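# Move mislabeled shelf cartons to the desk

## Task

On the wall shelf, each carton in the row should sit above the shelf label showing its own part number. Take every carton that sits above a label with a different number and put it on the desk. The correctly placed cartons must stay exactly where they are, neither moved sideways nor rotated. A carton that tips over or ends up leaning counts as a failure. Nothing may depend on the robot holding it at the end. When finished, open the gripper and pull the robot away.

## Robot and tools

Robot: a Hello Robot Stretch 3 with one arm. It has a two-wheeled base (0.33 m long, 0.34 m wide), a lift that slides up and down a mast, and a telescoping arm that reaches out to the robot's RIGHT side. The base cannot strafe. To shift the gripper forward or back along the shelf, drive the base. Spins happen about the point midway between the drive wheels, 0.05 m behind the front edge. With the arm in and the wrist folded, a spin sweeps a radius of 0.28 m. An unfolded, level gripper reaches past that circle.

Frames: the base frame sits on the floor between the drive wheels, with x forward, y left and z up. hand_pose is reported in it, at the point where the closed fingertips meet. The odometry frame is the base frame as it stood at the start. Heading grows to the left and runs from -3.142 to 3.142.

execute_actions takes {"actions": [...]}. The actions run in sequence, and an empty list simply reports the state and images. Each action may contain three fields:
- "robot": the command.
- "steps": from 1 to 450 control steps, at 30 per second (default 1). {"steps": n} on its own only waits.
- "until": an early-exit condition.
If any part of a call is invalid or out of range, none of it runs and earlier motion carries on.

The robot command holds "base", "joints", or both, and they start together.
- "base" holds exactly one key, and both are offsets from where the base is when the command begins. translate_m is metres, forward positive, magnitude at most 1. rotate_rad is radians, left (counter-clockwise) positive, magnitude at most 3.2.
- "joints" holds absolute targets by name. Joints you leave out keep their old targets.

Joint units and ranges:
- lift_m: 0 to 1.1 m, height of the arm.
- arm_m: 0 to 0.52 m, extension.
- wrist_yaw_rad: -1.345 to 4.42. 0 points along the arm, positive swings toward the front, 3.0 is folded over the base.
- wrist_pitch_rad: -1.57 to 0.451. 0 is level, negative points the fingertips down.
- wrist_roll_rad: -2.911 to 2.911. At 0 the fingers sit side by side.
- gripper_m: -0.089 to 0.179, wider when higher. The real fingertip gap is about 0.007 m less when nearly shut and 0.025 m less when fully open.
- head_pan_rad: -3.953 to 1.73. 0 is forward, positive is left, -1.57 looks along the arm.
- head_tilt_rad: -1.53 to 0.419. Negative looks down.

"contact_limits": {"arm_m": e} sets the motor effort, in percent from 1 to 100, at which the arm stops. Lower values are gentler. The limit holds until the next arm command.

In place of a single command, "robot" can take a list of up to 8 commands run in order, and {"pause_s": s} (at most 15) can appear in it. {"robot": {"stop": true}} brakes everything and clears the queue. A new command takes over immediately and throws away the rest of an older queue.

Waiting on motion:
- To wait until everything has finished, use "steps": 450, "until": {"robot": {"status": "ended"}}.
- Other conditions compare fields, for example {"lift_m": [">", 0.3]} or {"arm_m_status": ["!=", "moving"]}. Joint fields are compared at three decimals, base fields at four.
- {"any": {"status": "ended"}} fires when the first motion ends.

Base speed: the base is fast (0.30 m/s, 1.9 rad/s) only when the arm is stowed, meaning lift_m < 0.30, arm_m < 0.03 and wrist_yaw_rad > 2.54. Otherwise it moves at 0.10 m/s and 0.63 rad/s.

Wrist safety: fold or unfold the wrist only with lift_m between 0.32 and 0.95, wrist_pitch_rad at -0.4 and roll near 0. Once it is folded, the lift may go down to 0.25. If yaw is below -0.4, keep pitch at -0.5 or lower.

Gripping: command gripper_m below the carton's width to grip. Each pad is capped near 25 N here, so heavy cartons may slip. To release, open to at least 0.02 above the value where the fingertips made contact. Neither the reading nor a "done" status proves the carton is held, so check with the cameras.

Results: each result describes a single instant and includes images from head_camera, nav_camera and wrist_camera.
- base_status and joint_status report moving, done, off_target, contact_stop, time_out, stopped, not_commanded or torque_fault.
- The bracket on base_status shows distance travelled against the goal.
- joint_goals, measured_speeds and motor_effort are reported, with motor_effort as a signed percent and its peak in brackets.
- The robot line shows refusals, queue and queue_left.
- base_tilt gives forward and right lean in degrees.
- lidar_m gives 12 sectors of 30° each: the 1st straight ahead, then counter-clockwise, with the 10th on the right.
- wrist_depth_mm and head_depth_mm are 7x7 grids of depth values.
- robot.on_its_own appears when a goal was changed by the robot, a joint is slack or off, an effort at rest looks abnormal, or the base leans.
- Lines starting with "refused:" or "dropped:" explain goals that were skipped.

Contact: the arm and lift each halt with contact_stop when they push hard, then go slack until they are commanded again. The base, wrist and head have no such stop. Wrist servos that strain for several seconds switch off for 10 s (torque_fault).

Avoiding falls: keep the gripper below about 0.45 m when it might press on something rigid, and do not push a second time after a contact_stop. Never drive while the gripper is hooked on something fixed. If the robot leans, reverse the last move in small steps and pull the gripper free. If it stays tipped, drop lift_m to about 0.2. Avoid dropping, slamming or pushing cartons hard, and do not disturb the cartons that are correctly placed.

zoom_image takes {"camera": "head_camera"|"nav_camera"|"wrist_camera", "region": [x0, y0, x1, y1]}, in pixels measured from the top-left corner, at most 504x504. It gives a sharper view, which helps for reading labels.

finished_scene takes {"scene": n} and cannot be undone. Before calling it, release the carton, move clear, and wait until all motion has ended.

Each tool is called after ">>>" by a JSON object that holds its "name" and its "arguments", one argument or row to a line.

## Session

>>> {"name": "execute_actions", "arguments": {
  "actions": [
    {"robot":{"joints":{"head_pan_rad":1.2,"head_tilt_rad":-0.3}},"steps":200,"until":{"robot":{"status":"ended"}}}
  ]
}}

>>> {"name": "execute_actions", "arguments": {
  "actions": [
    {"robot":{"joints":{"head_pan_rad":-0.9}},"steps":200,"until":{"robot":{"status":"ended"}}}
  ]
}}

>>> {"name": "execute_actions", "arguments": {
  "actions": [
    {"robot":{"joints":{"head_pan_rad":-3.0}},"steps":200,"until":{"robot":{"status":"ended"}}}
  ]
}}

Scene clock: 1.20 s.
robot.base_odometry: x=+0.000 y=+0.000 heading=+0.000 (m, m, rad; robot's odometry frame)
robot.turned_by_wheels: +0.000 (rad since the last result)
robot.turned_by_imu: +0.000 (rad since the last result)
robot.base_tilt: forward=-2.2 right=+0.1 (deg)
robot.lidar_m: 1.44 1.35 1.37 1.73 2.27 2.68 2.43 2.02 2.46 2.16 2.02 2.05
robot.head_depth_mm: 1205 1250 1298 1359 1414 1470 1525 / 1272 1328 1383 1444 1510 1587 1613 / 1357 1408 1477 1550 1614 1703 1679 / 1445 1508 1576 1665 1756 1852 1676 / 1522 1597 1676 1780 1854 1946 1679 / 1633 1715 1826 1919 2036 2108 1683 / 1772 1865 1985 2116 2276 2207 1684
robot.base_status: not_commanded
robot.joint_positions: lift_m=+0.427 arm_m=-0.001 wrist_yaw_rad=+2.937 wrist_pitch_rad=-0.449 wrist_roll_rad=-0.009 gripper_m=+0.037 head_pan_rad=+1.193 head_tilt_rad=-0.296
robot.joint_goals: lift_m=+0.427 arm_m=-0.001 wrist_yaw_rad=+2.937 wrist_pitch_rad=-0.449 wrist_roll_rad=-0.009 gripper_m=+0.037 head_pan_rad=+1.200 head_tilt_rad=-0.300
robot.joint_status: lift_m=not_commanded arm_m=not_commanded wrist_yaw_rad=not_commanded wrist_pitch_rad=not_commanded wrist_roll_rad=not_commanded gripper_m=not_commanded head_pan_rad=done head_tilt_rad=done
robot.measured_speeds: translate_m=+0.000 rotate_rad=+0.000 lift_m=+0.000 arm_m=+0.000 wrist_yaw_rad=+0.000 wrist_pitch_rad=+0.000 wrist_roll_rad=+0.000 head_pan_rad=+0.000 head_tilt_rad=+0.000
robot: refusals=0 queue=done queue_left=0
robot.motor_effort: left_wheel=+0(0) right_wheel=+0(1) lift_m=+30(30) arm_m=+0(0) wrist_yaw_rad=+0(0) wrist_pitch_rad=+4(4) wrist_roll_rad=+0(0) gripper_m=+0(0) head_pan_rad=+5(56) head_tilt_rad=-3(30) (%)
robot.hand_pose: x=+0.0235 y=+0.0721 z=+0.4325 quat_wxyz=(+0.227, +0.699, +0.087, +0.673) (m; robot's base frame)
robot.wrist_depth_mm: - - - - - - 964 / - - - - - - - / - - - - - - - / 921 887 921 913 893 873 890 / 751 736 767 739 732 723 726 / 637 637 - 628 612 630 628 / 553 549 - 562 544 541 537
pictures: head_camera (sideways: a quarter turn clockwise sets it upright), nav_camera (sideways: a quarter turn counterclockwise sets it upright), wrist_camera
Images, in order (width x height): head_camera 896x504, nav_camera 672x504, wrist_camera 644x364.

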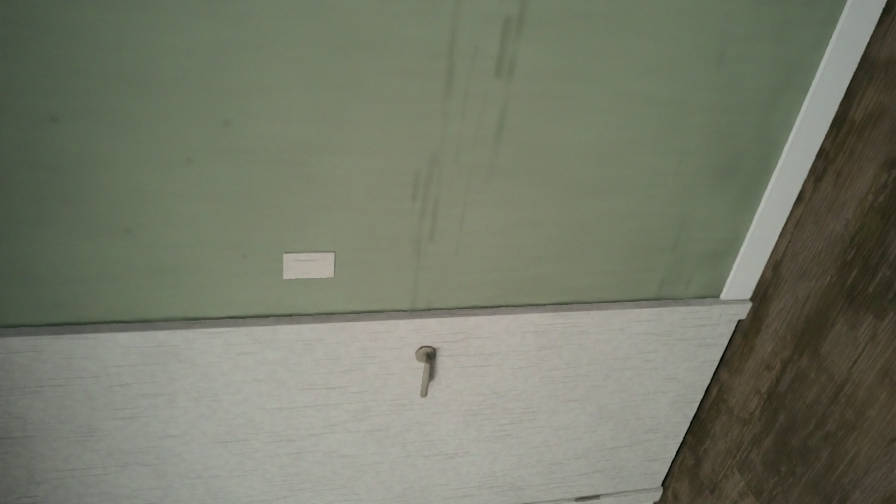

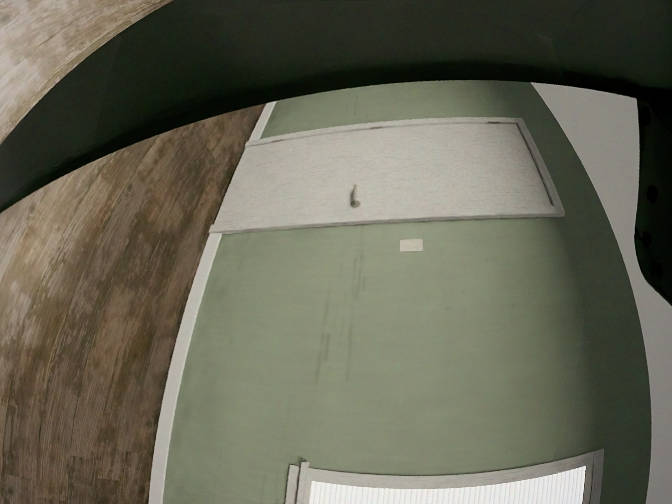

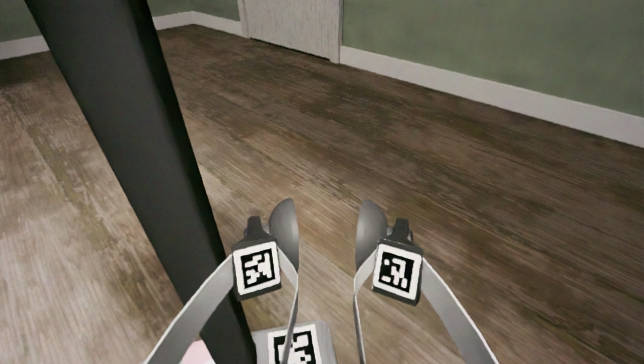

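Scene clock: 2.83 s.
robot.base_odometry: x=+0.000 y=+0.000 heading=+0.000 (m, m, rad; robot's odometry frame)
robot.turned_by_wheels: +0.000 (rad since the last result)
robot.turned_by_imu: +0.000 (rad since the last result)
robot.base_tilt: forward=-2.1 right=+0.1 (deg)
robot.lidar_m: 1.45 1.35 1.37 1.73 2.27 2.67 2.42 2.02 2.45 2.16 2.02 2.05
robot.head_depth_mm: 1755 1834 1918 1939 2094 2148 1662 / 1770 1849 1934 1983 2133 2152 1663 / 1786 1861 1947 2043 2149 2163 1676 / 1806 1893 1961 2067 2159 2180 1687 / 1819 1898 1996 2092 2189 2185 1678 / 1832 1918 2008 2110 2206 2197 1682 / 1850 1933 2038 2127 2246 2199 1686
robot.base_status: not_commanded
robot.joint_positions: lift_m=+0.427 arm_m=-0.001 wrist_yaw_rad=+2.937 wrist_pitch_rad=-0.449 wrist_roll_rad=-0.009 gripper_m=+0.037 head_pan_rad=-0.893 head_tilt_rad=-0.296
robot.joint_goals: lift_m=+0.427 arm_m=-0.001 wrist_yaw_rad=+2.937 wrist_pitch_rad=-0.449 wrist_roll_rad=-0.009 gripper_m=+0.037 head_pan_rad=-0.900 head_tilt_rad=-0.300
robot.joint_status: lift_m=not_commanded arm_m=not_commanded wrist_yaw_rad=not_commanded wrist_pitch_rad=not_commanded wrist_roll_rad=not_commanded gripper_m=not_commanded head_pan_rad=done head_tilt_rad=done
robot.measured_speeds: translate_m=+0.000 rotate_rad=+0.000 lift_m=+0.000 arm_m=+0.000 wrist_yaw_rad=+0.000 wrist_pitch_rad=+0.000 wrist_roll_rad=+0.000 head_pan_rad=+0.000 head_tilt_rad=+0.000
robot: refusals=0 queue=done queue_left=0
robot.motor_effort: left_wheel=+0(0) right_wheel=+0(1) lift_m=+30(29) arm_m=+0(0) wrist_yaw_rad=+0(1) wrist_pitch_rad=+4(4) wrist_roll_rad=+1(0) gripper_m=+0(0) head_pan_rad=-5(56) head_tilt_rad=-2(2) (%)
robot.hand_pose: x=+0.0235 y=+0.0721 z=+0.4325 quat_wxyz=(+0.227, +0.699, +0.087, +0.673) (m; robot's base frame)
robot.wrist_depth_mm: - - - - - - 986 / - - - - - - - / - - - - - - - / 903 887 894 916 897 884 880 / 749 755 777 743 745 728 727 / 646 634 - 623 605 627 622 / 548 553 - 556 547 544 533
pictures: head_camera (sideways: a quarter turn clockwise sets it upright), nav_camera (sideways: a quarter turn counterclockwise sets it upright), wrist_camera
Images, in order (width x height): head_camera 896x504, nav_camera 672x504, wrist_camera 644x364.

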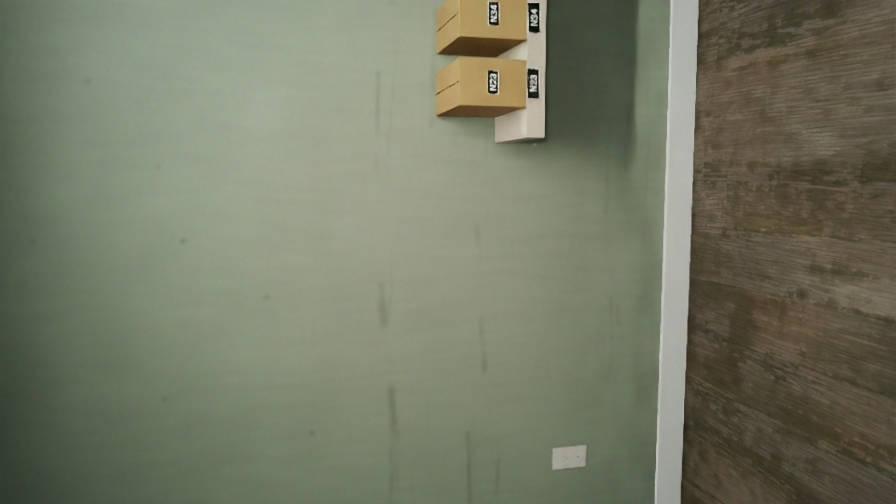

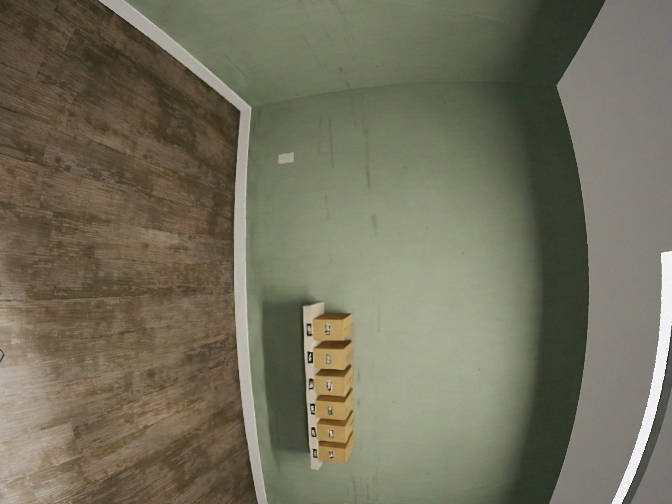

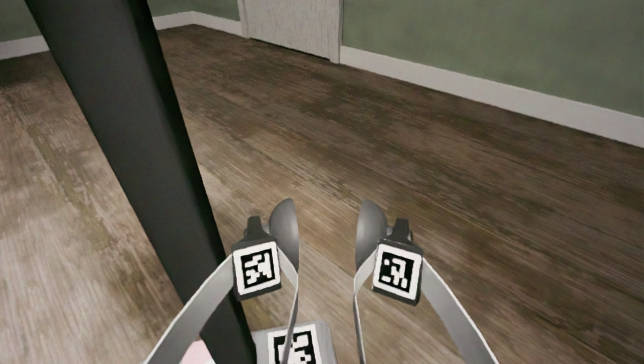

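Scene clock: 4.47 s.
robot.base_odometry: x=+0.000 y=+0.000 heading=+0.000 (m, m, rad; robot's odometry frame)
robot.turned_by_wheels: +0.000 (rad since the last result)
robot.turned_by_imu: +0.000 (rad since the last result)
robot.base_tilt: forward=-2.1 right=+0.0 (deg)
robot.lidar_m: 1.44 1.35 1.37 1.73 2.27 2.67 2.42 2.02 2.46 2.16 2.01 2.06
robot.head_depth_mm: 2784 2944 3089 3245 3060 2158 1662 / 2653 2761 2919 3059 3064 2145 1667 / 2516 2647 2775 2826 2624 2172 1672 / 2407 2511 2632 2690 2608 2188 1676 / 2296 2419 2502 2580 2477 2188 1687 / 2221 2302 2386 2451 2496 2201 1690 / 2123 2209 2307 2352 2305 2146 1694
robot.base_status: not_commanded
robot.joint_positions: lift_m=+0.427 arm_m=-0.001 wrist_yaw_rad=+2.937 wrist_pitch_rad=-0.449 wrist_roll_rad=-0.009 gripper_m=+0.037 head_pan_rad=-2.993 head_tilt_rad=-0.296
robot.joint_goals: lift_m=+0.427 arm_m=-0.001 wrist_yaw_rad=+2.937 wrist_pitch_rad=-0.449 wrist_roll_rad=-0.009 gripper_m=+0.037 head_pan_rad=-3.000 head_tilt_rad=-0.300
robot.joint_status: lift_m=not_commanded arm_m=not_commanded wrist_yaw_rad=not_commanded wrist_pitch_rad=not_commanded wrist_roll_rad=not_commanded gripper_m=not_commanded head_pan_rad=done head_tilt_rad=done
robot.measured_speeds: translate_m=+0.000 rotate_rad=+0.000 lift_m=+0.000 arm_m=+0.000 wrist_yaw_rad=+0.000 wrist_pitch_rad=+0.000 wrist_roll_rad=+0.000 head_pan_rad=+0.000 head_tilt_rad=+0.000
robot: refusals=0 queue=done queue_left=0
robot.motor_effort: left_wheel=+0(0) right_wheel=+0(0) lift_m=+30(30) arm_m=+0(0) wrist_yaw_rad=+0(0) wrist_pitch_rad=+4(4) wrist_roll_rad=+0(0) gripper_m=+0(0) head_pan_rad=-5(56) head_tilt_rad=-2(2) (%)
robot.hand_pose: x=+0.0235 y=+0.0721 z=+0.4325 quat_wxyz=(+0.227, +0.699, +0.087, +0.673) (m; robot's base frame)
robot.wrist_depth_mm: - - - - - - 985 / - - - - - - - / - - - - - - - / 919 892 909 914 877 879 895 / 745 755 764 737 732 736 718 / 631 627 - 625 605 629 618 / 551 544 - 564 545 538 534
pictures: head_camera (sideways: a quarter turn clockwise sets it upright), nav_camera (sideways: a quarter turn counterclockwise sets it upright), wrist_camera
Images, in order (width x height): head_camera 896x504, nav_camera 672x504, wrist_camera 644x364.

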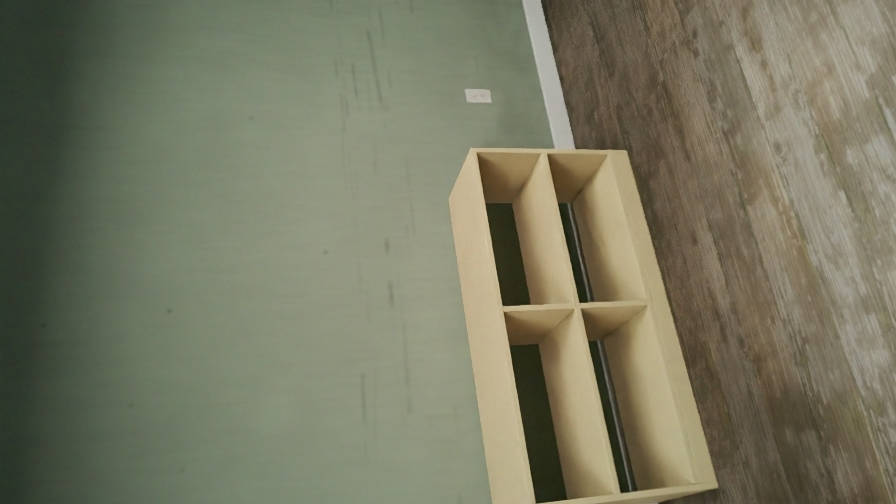

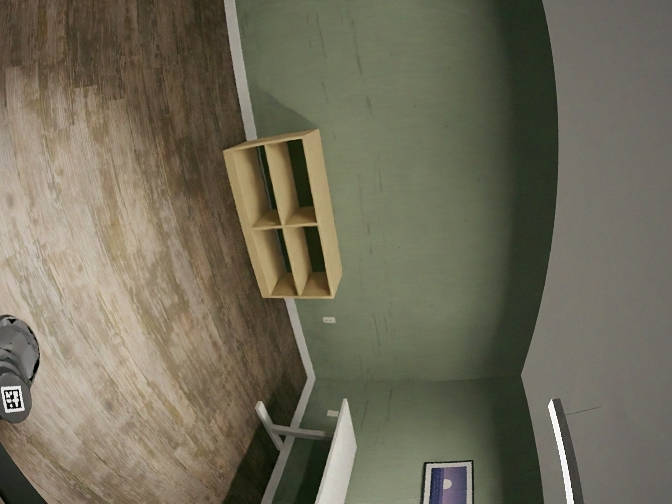

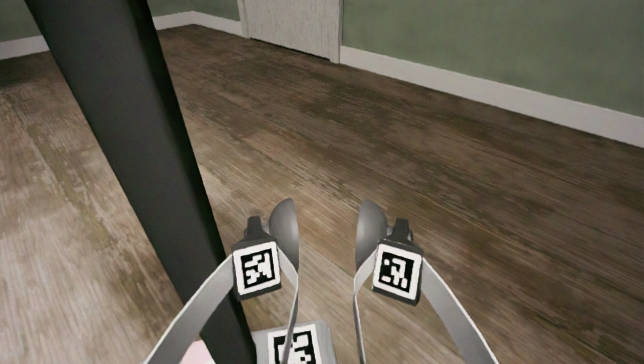

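>>> {"name": "execute_actions", "arguments": {
  "actions": [
    {"robot":[{"joints":{"wrist_pitch_rad":-0.4,"wrist_yaw_rad":3.0,"head_pan_rad":-1.2,"head_tilt_rad":-0.65}},{"joints":{"lift_m":0.25}},{"base":{"rotate_rad":-1.62}},{"base":{"translate_m":1.0}},{"base":{"translate_m":0.41}},{"base":{"rotate_rad":2.21},"joints":{"lift_m":0.6}},{"joints":{"wrist_yaw_rad":0,"gripper_m":0.14}},{"joints":{"wrist_pitch_rad":0,"lift_m":0.72}}],"steps":450,"until":{"robot":{"status":"ended"}}},
    {"steps":450,"until":{"robot":{"status":"ended"}}}
  ]
}}

>>> {"name": "execute_actions", "arguments": {
  "actions": [
    {"robot":{"joints":{"head_pan_rad":-1.95}},"steps":200,"until":{"robot":{"status":"ended"}}}
  ]
}}

>>> {"name": "execute_actions", "arguments": {
  "actions": [
    {"robot":{"joints":{"head_pan_rad":-1.57}},"steps":200,"until":{"robot":{"status":"ended"}}}
  ]
}}

Scene clock: 52.57 s.
robot.base_odometry: x=-0.069 y=-1.408 heading=+0.590 (m, m, rad; robot's odometry frame)
robot.turned_by_wheels: +0.590 (rad since the last result)
robot.turned_by_imu: +0.588 (rad since the last result)
robot.base_tilt: forward=-2.1 right=+0.0 (deg)
robot.lidar_m: 2.20 2.27 3.05 3.45 1.70 1.63 1.56 1.31 0.94 0.90 0.93 1.25
robot.head_depth_mm: 732 800 885 927 832 1271 1289 / 757 831 918 805 817 1338 1266 / 783 862 953 874 881 1394 1263 / 811 893 987 838 901 1442 1272 / 839 929 1013 886 964 1478 1277 / 872 972 1052 910 1455 1511 1283 / 905 1010 1107 938 1552 1517 1284
robot.base_status: done (rotate_rad +2.2099 of +2.2100)
robot.joint_positions: lift_m=+0.720 arm_m=-0.001 wrist_yaw_rad=+0.001 wrist_pitch_rad=-0.020 wrist_roll_rad=-0.009 gripper_m=+0.140 head_pan_rad=-1.207 head_tilt_rad=-0.642
robot.joint_goals: lift_m=+0.720 arm_m=-0.001 wrist_yaw_rad=+0.000 wrist_pitch_rad=+0.000 wrist_roll_rad=-0.009 gripper_m=+0.140 head_pan_rad=-1.200 head_tilt_rad=-0.650
robot.joint_status: lift_m=done arm_m=not_commanded wrist_yaw_rad=done wrist_pitch_rad=done wrist_roll_rad=not_commanded gripper_m=done head_pan_rad=done head_tilt_rad=done
robot.measured_speeds: translate_m=+0.000 rotate_rad=+0.000 lift_m=+0.000 arm_m=+0.000 wrist_yaw_rad=+0.000 wrist_pitch_rad=+0.000 wrist_roll_rad=+0.000 head_pan_rad=+0.000 head_tilt_rad=+0.000
robot: refusals=0 queue=done queue_left=0
robot.motor_effort: left_wheel=-2(11) right_wheel=+2(8) lift_m=+34(36) arm_m=+0(0) wrist_yaw_rad=-1(3) wrist_pitch_rad=+6(6) wrist_roll_rad=+1(1) gripper_m=+0(100) head_pan_rad=+4(54) head_tilt_rad=-5(36) (%)
robot.hand_pose: x=-0.0211 y=-0.3994 z=+0.8294 quat_wxyz=(+0.711, +0.008, -0.704, -0.007) (m; robot's base frame)
robot.wrist_depth_mm: 595 591 603 612 605 603 609 / 612 618 616 621 624 621 638 / 633 629 635 636 635 646 646 / 414 413 417 412 420 673 688 / 432 427 433 430 432 709 707 / 444 441 439 442 445 - 746 / 755 760 759 775 762 781 783
pictures: head_camera (sideways: a quarter turn clockwise sets it upright), nav_camera (sideways: a quarter turn counterclockwise sets it upright), wrist_camera
Images, in order (width x height): head_camera 896x504, nav_camera 672x504, wrist_camera 644x364.

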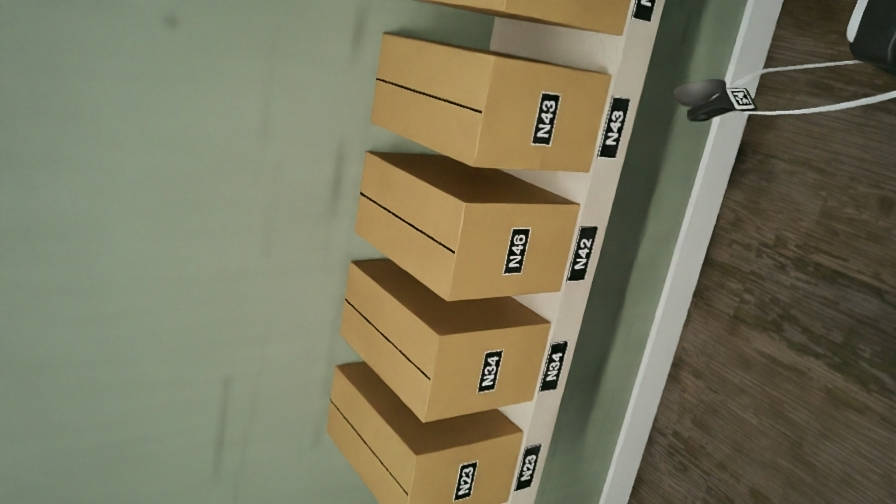

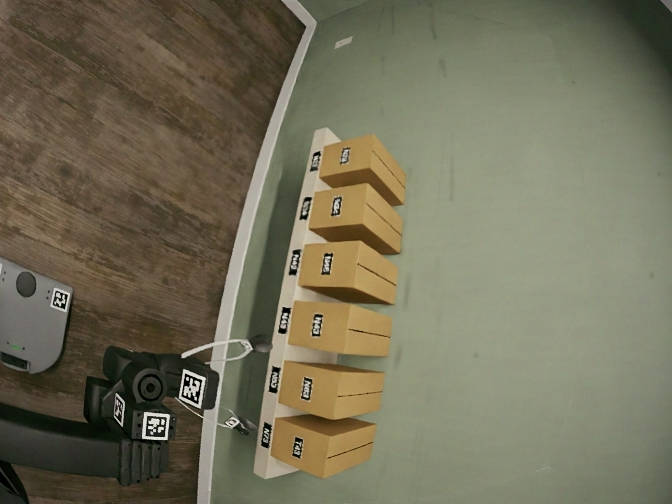

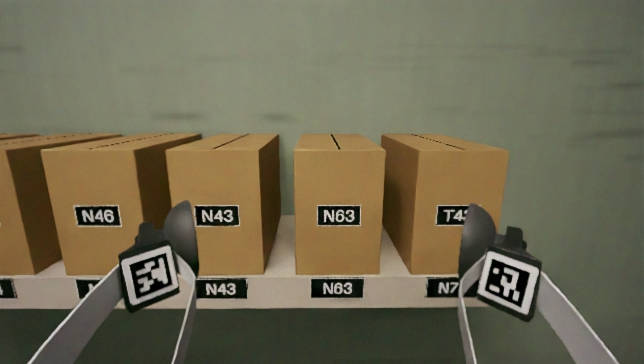

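Scene clock: 53.57 s.
robot.base_odometry: x=-0.069 y=-1.408 heading=+0.590 (m, m, rad; robot's odometry frame)
robot.turned_by_wheels: +0.000 (rad since the last result)
robot.turned_by_imu: +0.000 (rad since the last result)
robot.base_tilt: forward=-2.1 right=+0.1 (deg)
robot.lidar_m: 2.20 2.27 3.05 3.46 1.70 1.64 1.56 1.32 0.94 0.90 0.93 1.25
robot.head_depth_mm: 912 1015 1139 1307 1522 1481 1268 / 877 972 1087 1231 1428 1489 1265 / 844 931 1037 1162 1320 1460 1267 / 815 895 992 830 892 1432 1274 / 785 860 956 882 872 1373 1336 / 760 830 914 822 804 1309 1307 / 734 799 879 896 825 1215 1281
robot.base_status: done (rotate_rad +2.2099 of +2.2100)
robot.joint_positions: lift_m=+0.720 arm_m=-0.001 wrist_yaw_rad=+0.001 wrist_pitch_rad=-0.020 wrist_roll_rad=-0.009 gripper_m=+0.140 head_pan_rad=-1.943 head_tilt_rad=-0.642
robot.joint_goals: lift_m=+0.720 arm_m=-0.001 wrist_yaw_rad=+0.000 wrist_pitch_rad=+0.000 wrist_roll_rad=-0.009 gripper_m=+0.140 head_pan_rad=-1.950 head_tilt_rad=-0.650
robot.joint_status: lift_m=done arm_m=not_commanded wrist_yaw_rad=done wrist_pitch_rad=done wrist_roll_rad=not_commanded gripper_m=done head_pan_rad=done head_tilt_rad=done
robot.measured_speeds: translate_m=+0.000 rotate_rad=+0.000 lift_m=+0.000 arm_m=+0.000 wrist_yaw_rad=+0.000 wrist_pitch_rad=+0.000 wrist_roll_rad=+0.000 head_pan_rad=+0.000 head_tilt_rad=+0.000
robot: refusals=0 queue=done queue_left=0
robot.motor_effort: left_wheel=-2(2) right_wheel=+3(2) lift_m=+33(34) arm_m=+0(0) wrist_yaw_rad=-2(1) wrist_pitch_rad=+5(5) wrist_roll_rad=+1(0) gripper_m=+0(0) head_pan_rad=-5(55) head_tilt_rad=-5(5) (%)
robot.hand_pose: x=-0.0211 y=-0.3994 z=+0.8294 quat_wxyz=(+0.711, +0.008, -0.704, -0.007) (m; robot's base frame)
robot.wrist_depth_mm: 592 596 595 597 595 606 602 / 611 617 626 630 627 626 630 / 632 647 632 644 634 649 650 / 415 413 412 412 423 661 684 / 434 430 431 429 436 706 723 / 442 445 440 446 448 - 742 / 755 763 758 772 763 785 771
pictures: head_camera (sideways: a quarter turn clockwise sets it upright), nav_camera (sideways: a quarter turn counterclockwise sets it upright), wrist_camera
Images, in order (width x height): head_camera 896x504, nav_camera 672x504, wrist_camera 644x364.

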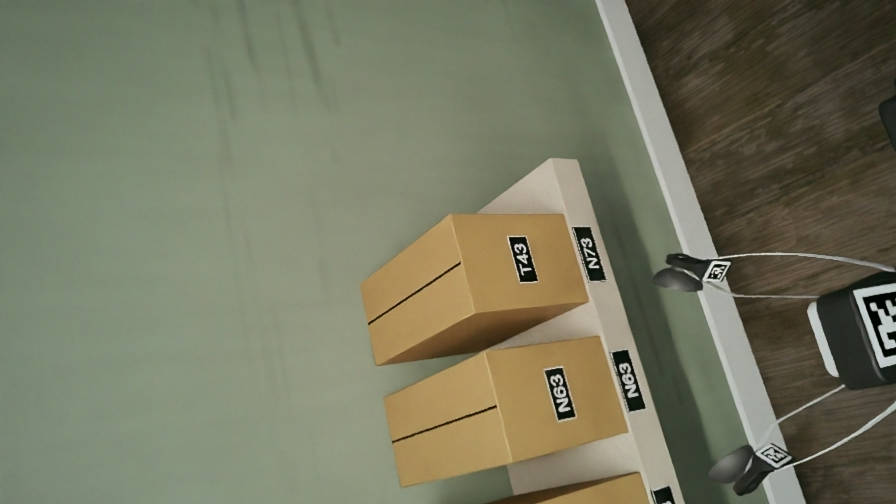

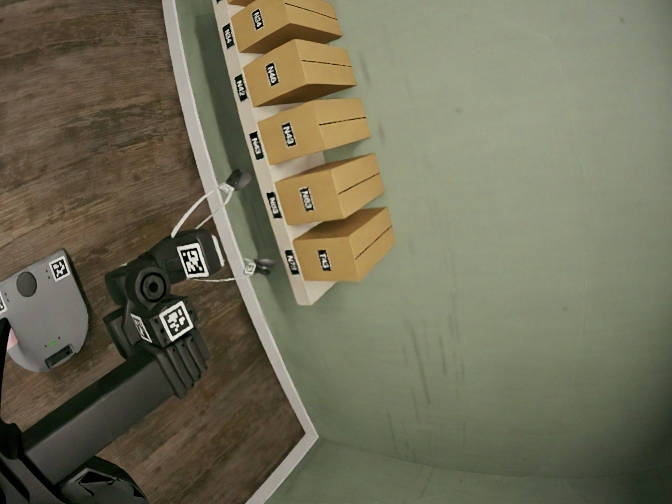

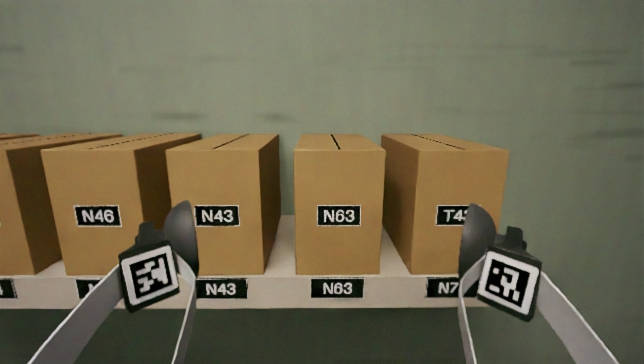

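Scene clock: 54.37 s.
robot.base_odometry: x=-0.069 y=-1.408 heading=+0.590 (m, m, rad; robot's odometry frame)
robot.turned_by_wheels: +0.000 (rad since the last result)
robot.turned_by_imu: +0.000 (rad since the last result)
robot.base_tilt: forward=-2.1 right=+0.1 (deg)
robot.lidar_m: 2.20 2.27 3.05 3.47 1.70 1.63 1.56 1.32 0.94 0.90 0.93 1.24
robot.head_depth_mm: 755 831 925 799 839 1381 1261 / 754 833 925 865 865 1362 1295 / 754 833 921 809 838 1395 1342 / 755 835 927 884 864 1390 1291 / 755 831 923 816 834 1390 1279 / 755 831 921 860 863 1388 1285 / 753 829 922 824 833 1383 1287
robot.base_status: done (rotate_rad +2.2099 of +2.2100)
robot.joint_positions: lift_m=+0.720 arm_m=-0.001 wrist_yaw_rad=+0.001 wrist_pitch_rad=-0.020 wrist_roll_rad=-0.009 gripper_m=+0.140 head_pan_rad=-1.577 head_tilt_rad=-0.642
robot.joint_goals: lift_m=+0.720 arm_m=-0.001 wrist_yaw_rad=+0.000 wrist_pitch_rad=+0.000 wrist_roll_rad=-0.009 gripper_m=+0.140 head_pan_rad=-1.570 head_tilt_rad=-0.650
robot.joint_status: lift_m=done arm_m=not_commanded wrist_yaw_rad=done wrist_pitch_rad=done wrist_roll_rad=not_commanded gripper_m=done head_pan_rad=done head_tilt_rad=done
robot.measured_speeds: translate_m=+0.000 rotate_rad=+0.000 lift_m=+0.000 arm_m=+0.000 wrist_yaw_rad=+0.000 wrist_pitch_rad=+0.000 wrist_roll_rad=+0.000 head_pan_rad=+0.000 head_tilt_rad=+0.000
robot: refusals=0 queue=done queue_left=0
robot.motor_effort: left_wheel=-2(2) right_wheel=+2(2) lift_m=+33(34) arm_m=+0(0) wrist_yaw_rad=-2(2) wrist_pitch_rad=+5(5) wrist_roll_rad=+0(0) gripper_m=+0(0) head_pan_rad=+5(42) head_tilt_rad=-5(5) (%)
robot.hand_pose: x=-0.0211 y=-0.3994 z=+0.8294 quat_wxyz=(+0.711, +0.008, -0.704, -0.007) (m; robot's base frame)
robot.wrist_depth_mm: 591 600 601 601 602 604 602 / 621 614 627 623 615 631 621 / 626 632 632 634 644 651 666 / 413 414 413 412 424 669 669 / 429 425 430 437 435 705 719 / 439 442 443 442 445 - 748 / 772 746 765 761 774 786 778
pictures: head_camera (sideways: a quarter turn clockwise sets it upright), nav_camera (sideways: a quarter turn counterclockwise sets it upright), wrist_camera
Images, in order (width x height): head_camera 896x504, nav_camera 672x504, wrist_camera 644x364.

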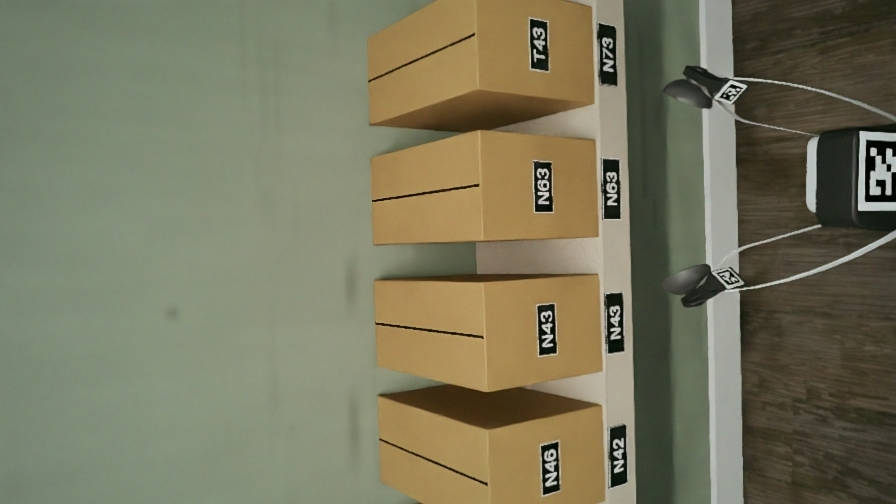

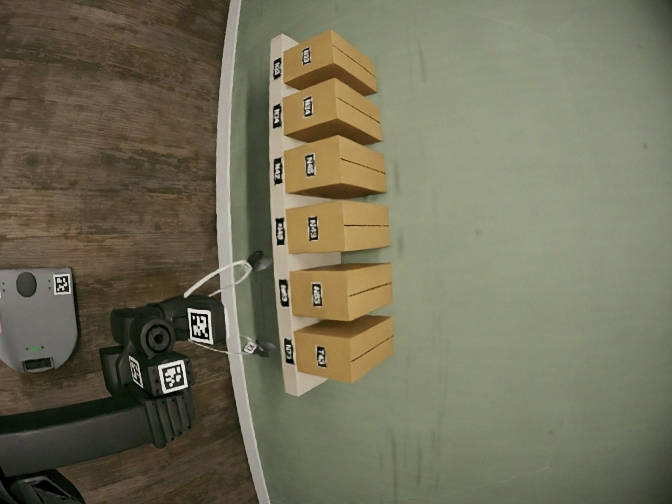

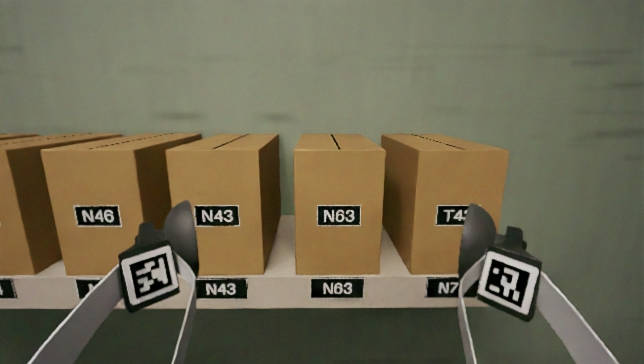

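>>> {"name": "execute_actions", "arguments": {
  "actions": [
    {"robot":{"base":{"translate_m":-0.16},"joints":{"lift_m":0.665,"arm_m":0.17}},"steps":450,"until":{"robot":{"status":"ended"}}}
  ]
}}

Scene clock: 57.53 s.
robot.base_odometry: x=-0.202 y=-1.497 heading=+0.590 (m, m, rad; robot's odometry frame)
robot.turned_by_wheels: +0.000 (rad since the last result)
robot.turned_by_imu: -0.001 (rad since the last result)
robot.base_tilt: forward=-2.1 right=+0.1 (deg)
robot.lidar_m: 2.36 2.43 3.23 3.42 1.59 1.47 1.40 1.33 0.95 0.91 0.93 1.25
robot.head_depth_mm: 760 838 929 1049 1203 1373 - / 760 836 932 1030 913 1340 - / 760 833 932 807 843 - 1195 / 759 835 928 884 881 1394 1275 / 758 833 927 816 843 1397 1280 / 758 836 929 860 870 1396 1283 / 756 833 928 824 841 1393 1283
robot.base_status: done (translate_m -0.1600 of -0.1600)
robot.joint_positions: lift_m=+0.665 arm_m=+0.170 wrist_yaw_rad=+0.000 wrist_pitch_rad=-0.019 wrist_roll_rad=-0.009 gripper_m=+0.140 head_pan_rad=-1.577 head_tilt_rad=-0.642
robot.joint_goals: lift_m=+0.665 arm_m=+0.170 wrist_yaw_rad=+0.000 wrist_pitch_rad=+0.000 wrist_roll_rad=-0.009 gripper_m=+0.140 head_pan_rad=-1.570 head_tilt_rad=-0.650
robot.joint_status: lift_m=done arm_m=done wrist_yaw_rad=done wrist_pitch_rad=done wrist_roll_rad=not_commanded gripper_m=done head_pan_rad=done head_tilt_rad=done
robot.measured_speeds: translate_m=+0.000 rotate_rad=+0.000 lift_m=+0.000 arm_m=+0.000 wrist_yaw_rad=+0.000 wrist_pitch_rad=+0.000 wrist_roll_rad=+0.000 head_pan_rad=+0.000 head_tilt_rad=+0.000
robot: refusals=0 queue=done queue_left=0
robot.motor_effort: left_wheel=-2(7) right_wheel=+2(3) lift_m=+26(34) arm_m=+3(1) wrist_yaw_rad=+0(2) wrist_pitch_rad=+5(5) wrist_roll_rad=+0(1) gripper_m=+0(0) head_pan_rad=+5(5) head_tilt_rad=-4(4) (%)
robot.hand_pose: x=-0.0214 y=-0.5704 z=+0.7748 quat_wxyz=(+0.711, +0.007, -0.704, -0.007) (m; robot's base frame)
robot.wrist_depth_mm: 441 443 446 447 450 456 453 / 464 461 464 464 471 466 477 / 233 230 272 232 235 486 491 / 262 239 275 242 244 512 511 / 274 245 296 252 256 529 528 / 276 263 274 261 268 - 550 / 266 266 271 267 272 573 581
pictures: head_camera (sideways: a quarter turn clockwise sets it upright), nav_camera (sideways: a quarter turn counterclockwise sets it upright), wrist_camera
Images, in order (width x height): head_camera 896x504, nav_camera 672x504, wrist_camera 644x364.

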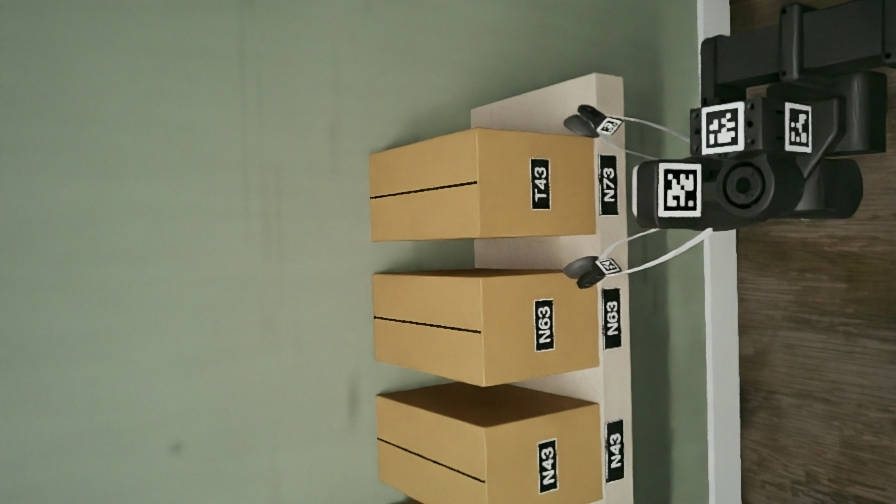

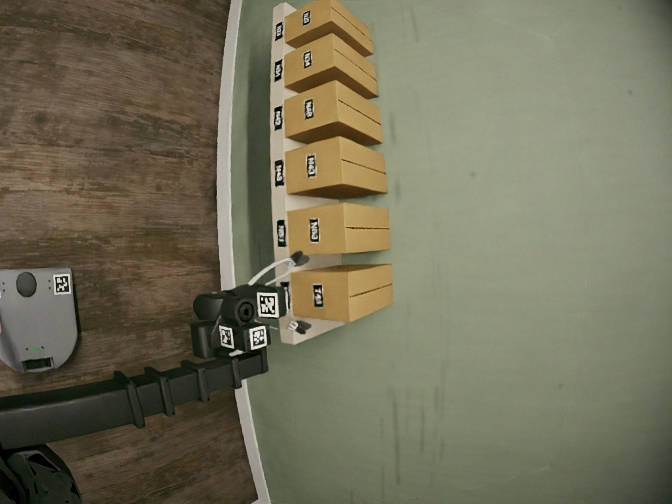

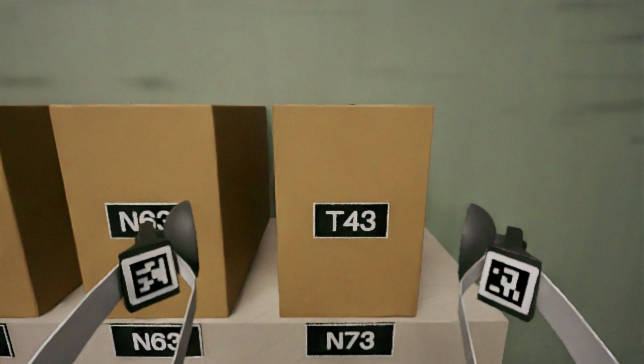

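>>> {"name": "execute_actions", "arguments": {
  "actions": [
    {"robot":[{"base":{"translate_m":-0.022},"joints":{"gripper_m":0.13}},{"joints":{"arm_m":0.29},"contact_limits":{"arm_m":12}},{"joints":{"gripper_m":0.075}},{"pause_s":1},{"joints":{"lift_m":0.69}},{"joints":{"arm_m":0.0}}],"steps":450,"until":{"robot":{"status":"ended"}}}
  ]
}}

Scene clock: 67.20 s.
robot.base_odometry: x=-0.220 y=-1.510 heading=+0.590 (m, m, rad; robot's odometry frame)
robot.turned_by_wheels: +0.000 (rad since the last result)
robot.turned_by_imu: -0.002 (rad since the last result)
robot.base_tilt: forward=-2.1 right=+0.1 (deg)
robot.lidar_m: 2.38 2.45 3.24 3.50 1.57 1.44 1.38 1.32 0.94 0.91 0.93 1.25
robot.head_depth_mm: 760 838 931 1050 1200 1384 1262 / 758 838 932 1044 940 542 1239 / 760 837 928 1030 625 538 577 / 759 836 929 1029 680 544 1227 / 757 836 929 816 842 1400 1277 / 758 837 926 874 869 1397 1278 / 757 834 930 826 839 1394 1282
robot.base_status: done (translate_m -0.0220 of -0.0220)
robot.joint_positions: lift_m=+0.690 arm_m=+0.000 wrist_yaw_rad=+0.000 wrist_pitch_rad=-0.034 wrist_roll_rad=-0.009 gripper_m=+0.080 head_pan_rad=-1.577 head_tilt_rad=-0.642
robot.joint_goals: lift_m=+0.690 arm_m=+0.000 wrist_yaw_rad=+0.000 wrist_pitch_rad=+0.000 wrist_roll_rad=-0.009 gripper_m=+0.078 head_pan_rad=-1.570 head_tilt_rad=-0.650
robot.joint_status: lift_m=done arm_m=done wrist_yaw_rad=done wrist_pitch_rad=done wrist_roll_rad=not_commanded gripper_m=off_target head_pan_rad=done head_tilt_rad=done
robot.measured_speeds: translate_m=+0.000 rotate_rad=+0.000 lift_m=+0.000 arm_m=+0.000 wrist_yaw_rad=+0.000 wrist_pitch_rad=+0.000 wrist_roll_rad=+0.000 head_pan_rad=+0.000 head_tilt_rad=+0.000
robot: refusals=0 queue=done queue_left=0
robot.motor_effort: left_wheel=-2(7) right_wheel=+2(2) lift_m=+35(37) arm_m=-2(6) wrist_yaw_rad=-1(4) wrist_pitch_rad=+9(17) wrist_roll_rad=+1(0) gripper_m=-62(100) head_pan_rad=+5(5) head_tilt_rad=-6(5) (%)
robot.hand_pose: x=-0.0214 y=-0.4005 z=+0.7957 quat_wxyz=(+0.710, +0.012, -0.704, -0.012) (m; robot's base frame)
robot.wrist_depth_mm: 598 603 602 608 602 615 606 / 619 619 621 618 630 630 643 / 399 404 125 125 125 658 668 / 411 418 127 127 127 687 684 / 431 435 129 130 130 719 719 / 719 - 132 132 132 - 770 / 760 780 135 135 135 785 794
pictures: head_camera (sideways: a quarter turn clockwise sets it upright), nav_camera (sideways: a quarter turn counterclockwise sets it upright), wrist_camera
Images, in order (width x height): head_camera 896x504, nav_camera 672x504, wrist_camera 644x364.

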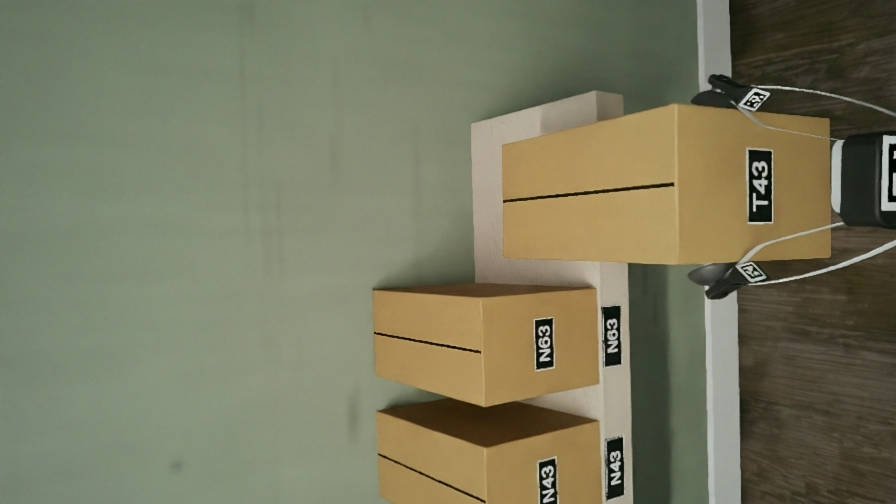

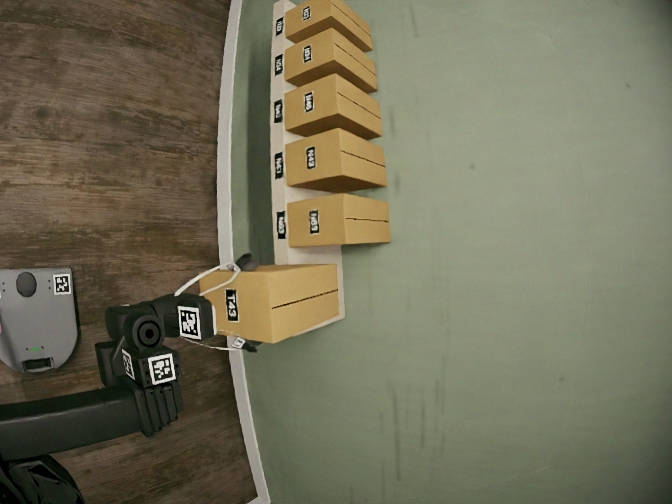

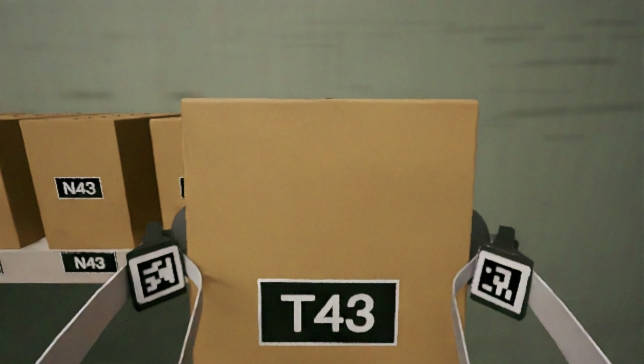

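>>> {"name": "execute_actions", "arguments": {
  "actions": [
    {"robot":[{"joints":{"lift_m":0.9,"head_pan_rad":0,"head_tilt_rad":-0.5}},{"base":{"rotate_rad":1.35}},{"base":{"translate_m":1.0}}],"steps":450,"until":{"robot":{"status":"ended"}}},
    {"steps":300,"until":{"robot":{"status":"ended"}}},
    {"robot":{"base":{"translate_m":1.0}},"steps":450,"until":{"robot":{"status":"ended"}}}
  ]
}}

Scene clock: 95.47 s.
robot.base_odometry: x=-0.942 y=+0.356 heading=+1.940 (m, m, rad; robot's odometry frame)
robot.turned_by_wheels: +1.350 (rad since the last result)
robot.turned_by_imu: +1.341 (rad since the last result)
robot.base_tilt: forward=-2.1 right=+0.1 (deg)
robot.lidar_m: 1.49 1.70 1.71 1.58 1.50 2.20 2.83 2.84 2.16 1.88 1.87 2.16
robot.head_depth_mm: 1819 1960 2146 2359 2100 1669 1372 / 1773 1937 2090 2286 2129 1677 1375 / 1750 1870 2025 1452 2139 1685 1376 / 1697 1829 1925 1459 1982 1689 1392 / 1655 1793 1906 1378 2158 1691 1396 / 1637 1759 1848 1392 2162 1696 1395 / 1606 1718 1825 1325 2117 1703 1399
robot.base_status: done (translate_m +1.0000 of +1.0000)
robot.joint_positions: lift_m=+0.900 arm_m=+0.000 wrist_yaw_rad=+0.000 wrist_pitch_rad=-0.034 wrist_roll_rad=-0.009 gripper_m=+0.080 head_pan_rad=-0.007 head_tilt_rad=-0.507
robot.joint_goals: lift_m=+0.900 arm_m=+0.000 wrist_yaw_rad=+0.000 wrist_pitch_rad=+0.000 wrist_roll_rad=-0.009 gripper_m=+0.078 head_pan_rad=+0.000 head_tilt_rad=-0.500
robot.joint_status: lift_m=done arm_m=done wrist_yaw_rad=done wrist_pitch_rad=done wrist_roll_rad=not_commanded gripper_m=off_target head_pan_rad=done head_tilt_rad=done
robot.measured_speeds: translate_m=+0.000 rotate_rad=+0.000 lift_m=+0.000 arm_m=+0.000 wrist_yaw_rad=+0.000 wrist_pitch_rad=+0.000 wrist_roll_rad=+0.000 head_pan_rad=+0.000 head_tilt_rad=+0.000
robot: refusals=0 queue=done queue_left=0
robot.motor_effort: left_wheel=-3(7) right_wheel=+1(6) lift_m=+34(36) arm_m=-2(2) wrist_yaw_rad=+0(0) wrist_pitch_rad=+9(10) wrist_roll_rad=+0(0) gripper_m=-62(62) head_pan_rad=+5(53) head_tilt_rad=+5(23) (%)
robot.hand_pose: x=-0.0214 y=-0.4005 z=+1.0057 quat_wxyz=(+0.710, +0.012, -0.704, -0.012) (m; robot's base frame)
robot.wrist_depth_mm: - - - - - - - / - - - - - - - / - - 124 124 124 - - / - - 127 127 127 - - / - - 130 130 129 - - / - - 133 132 132 - - / - - 135 135 135 - -
pictures: head_camera (sideways: a quarter turn clockwise sets it upright), nav_camera (sideways: a quarter turn counterclockwise sets it upright), wrist_camera
Images, in order (width x height): head_camera 896x504, nav_camera 672x504, wrist_camera 644x364.

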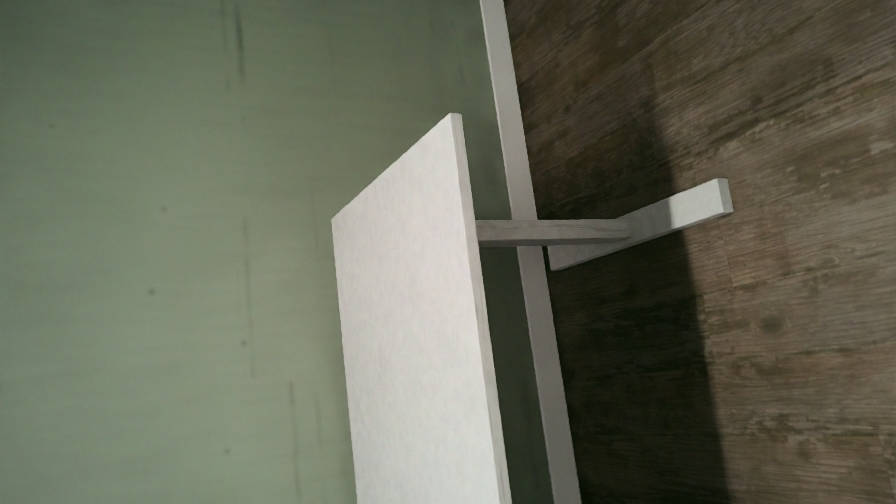

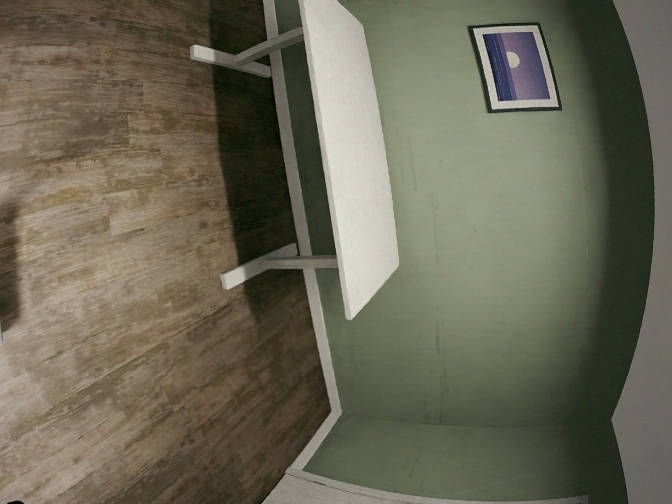

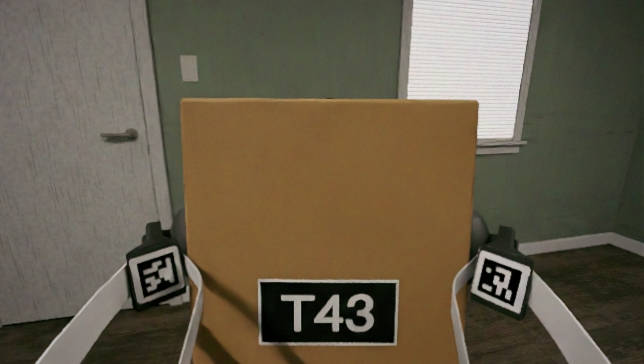

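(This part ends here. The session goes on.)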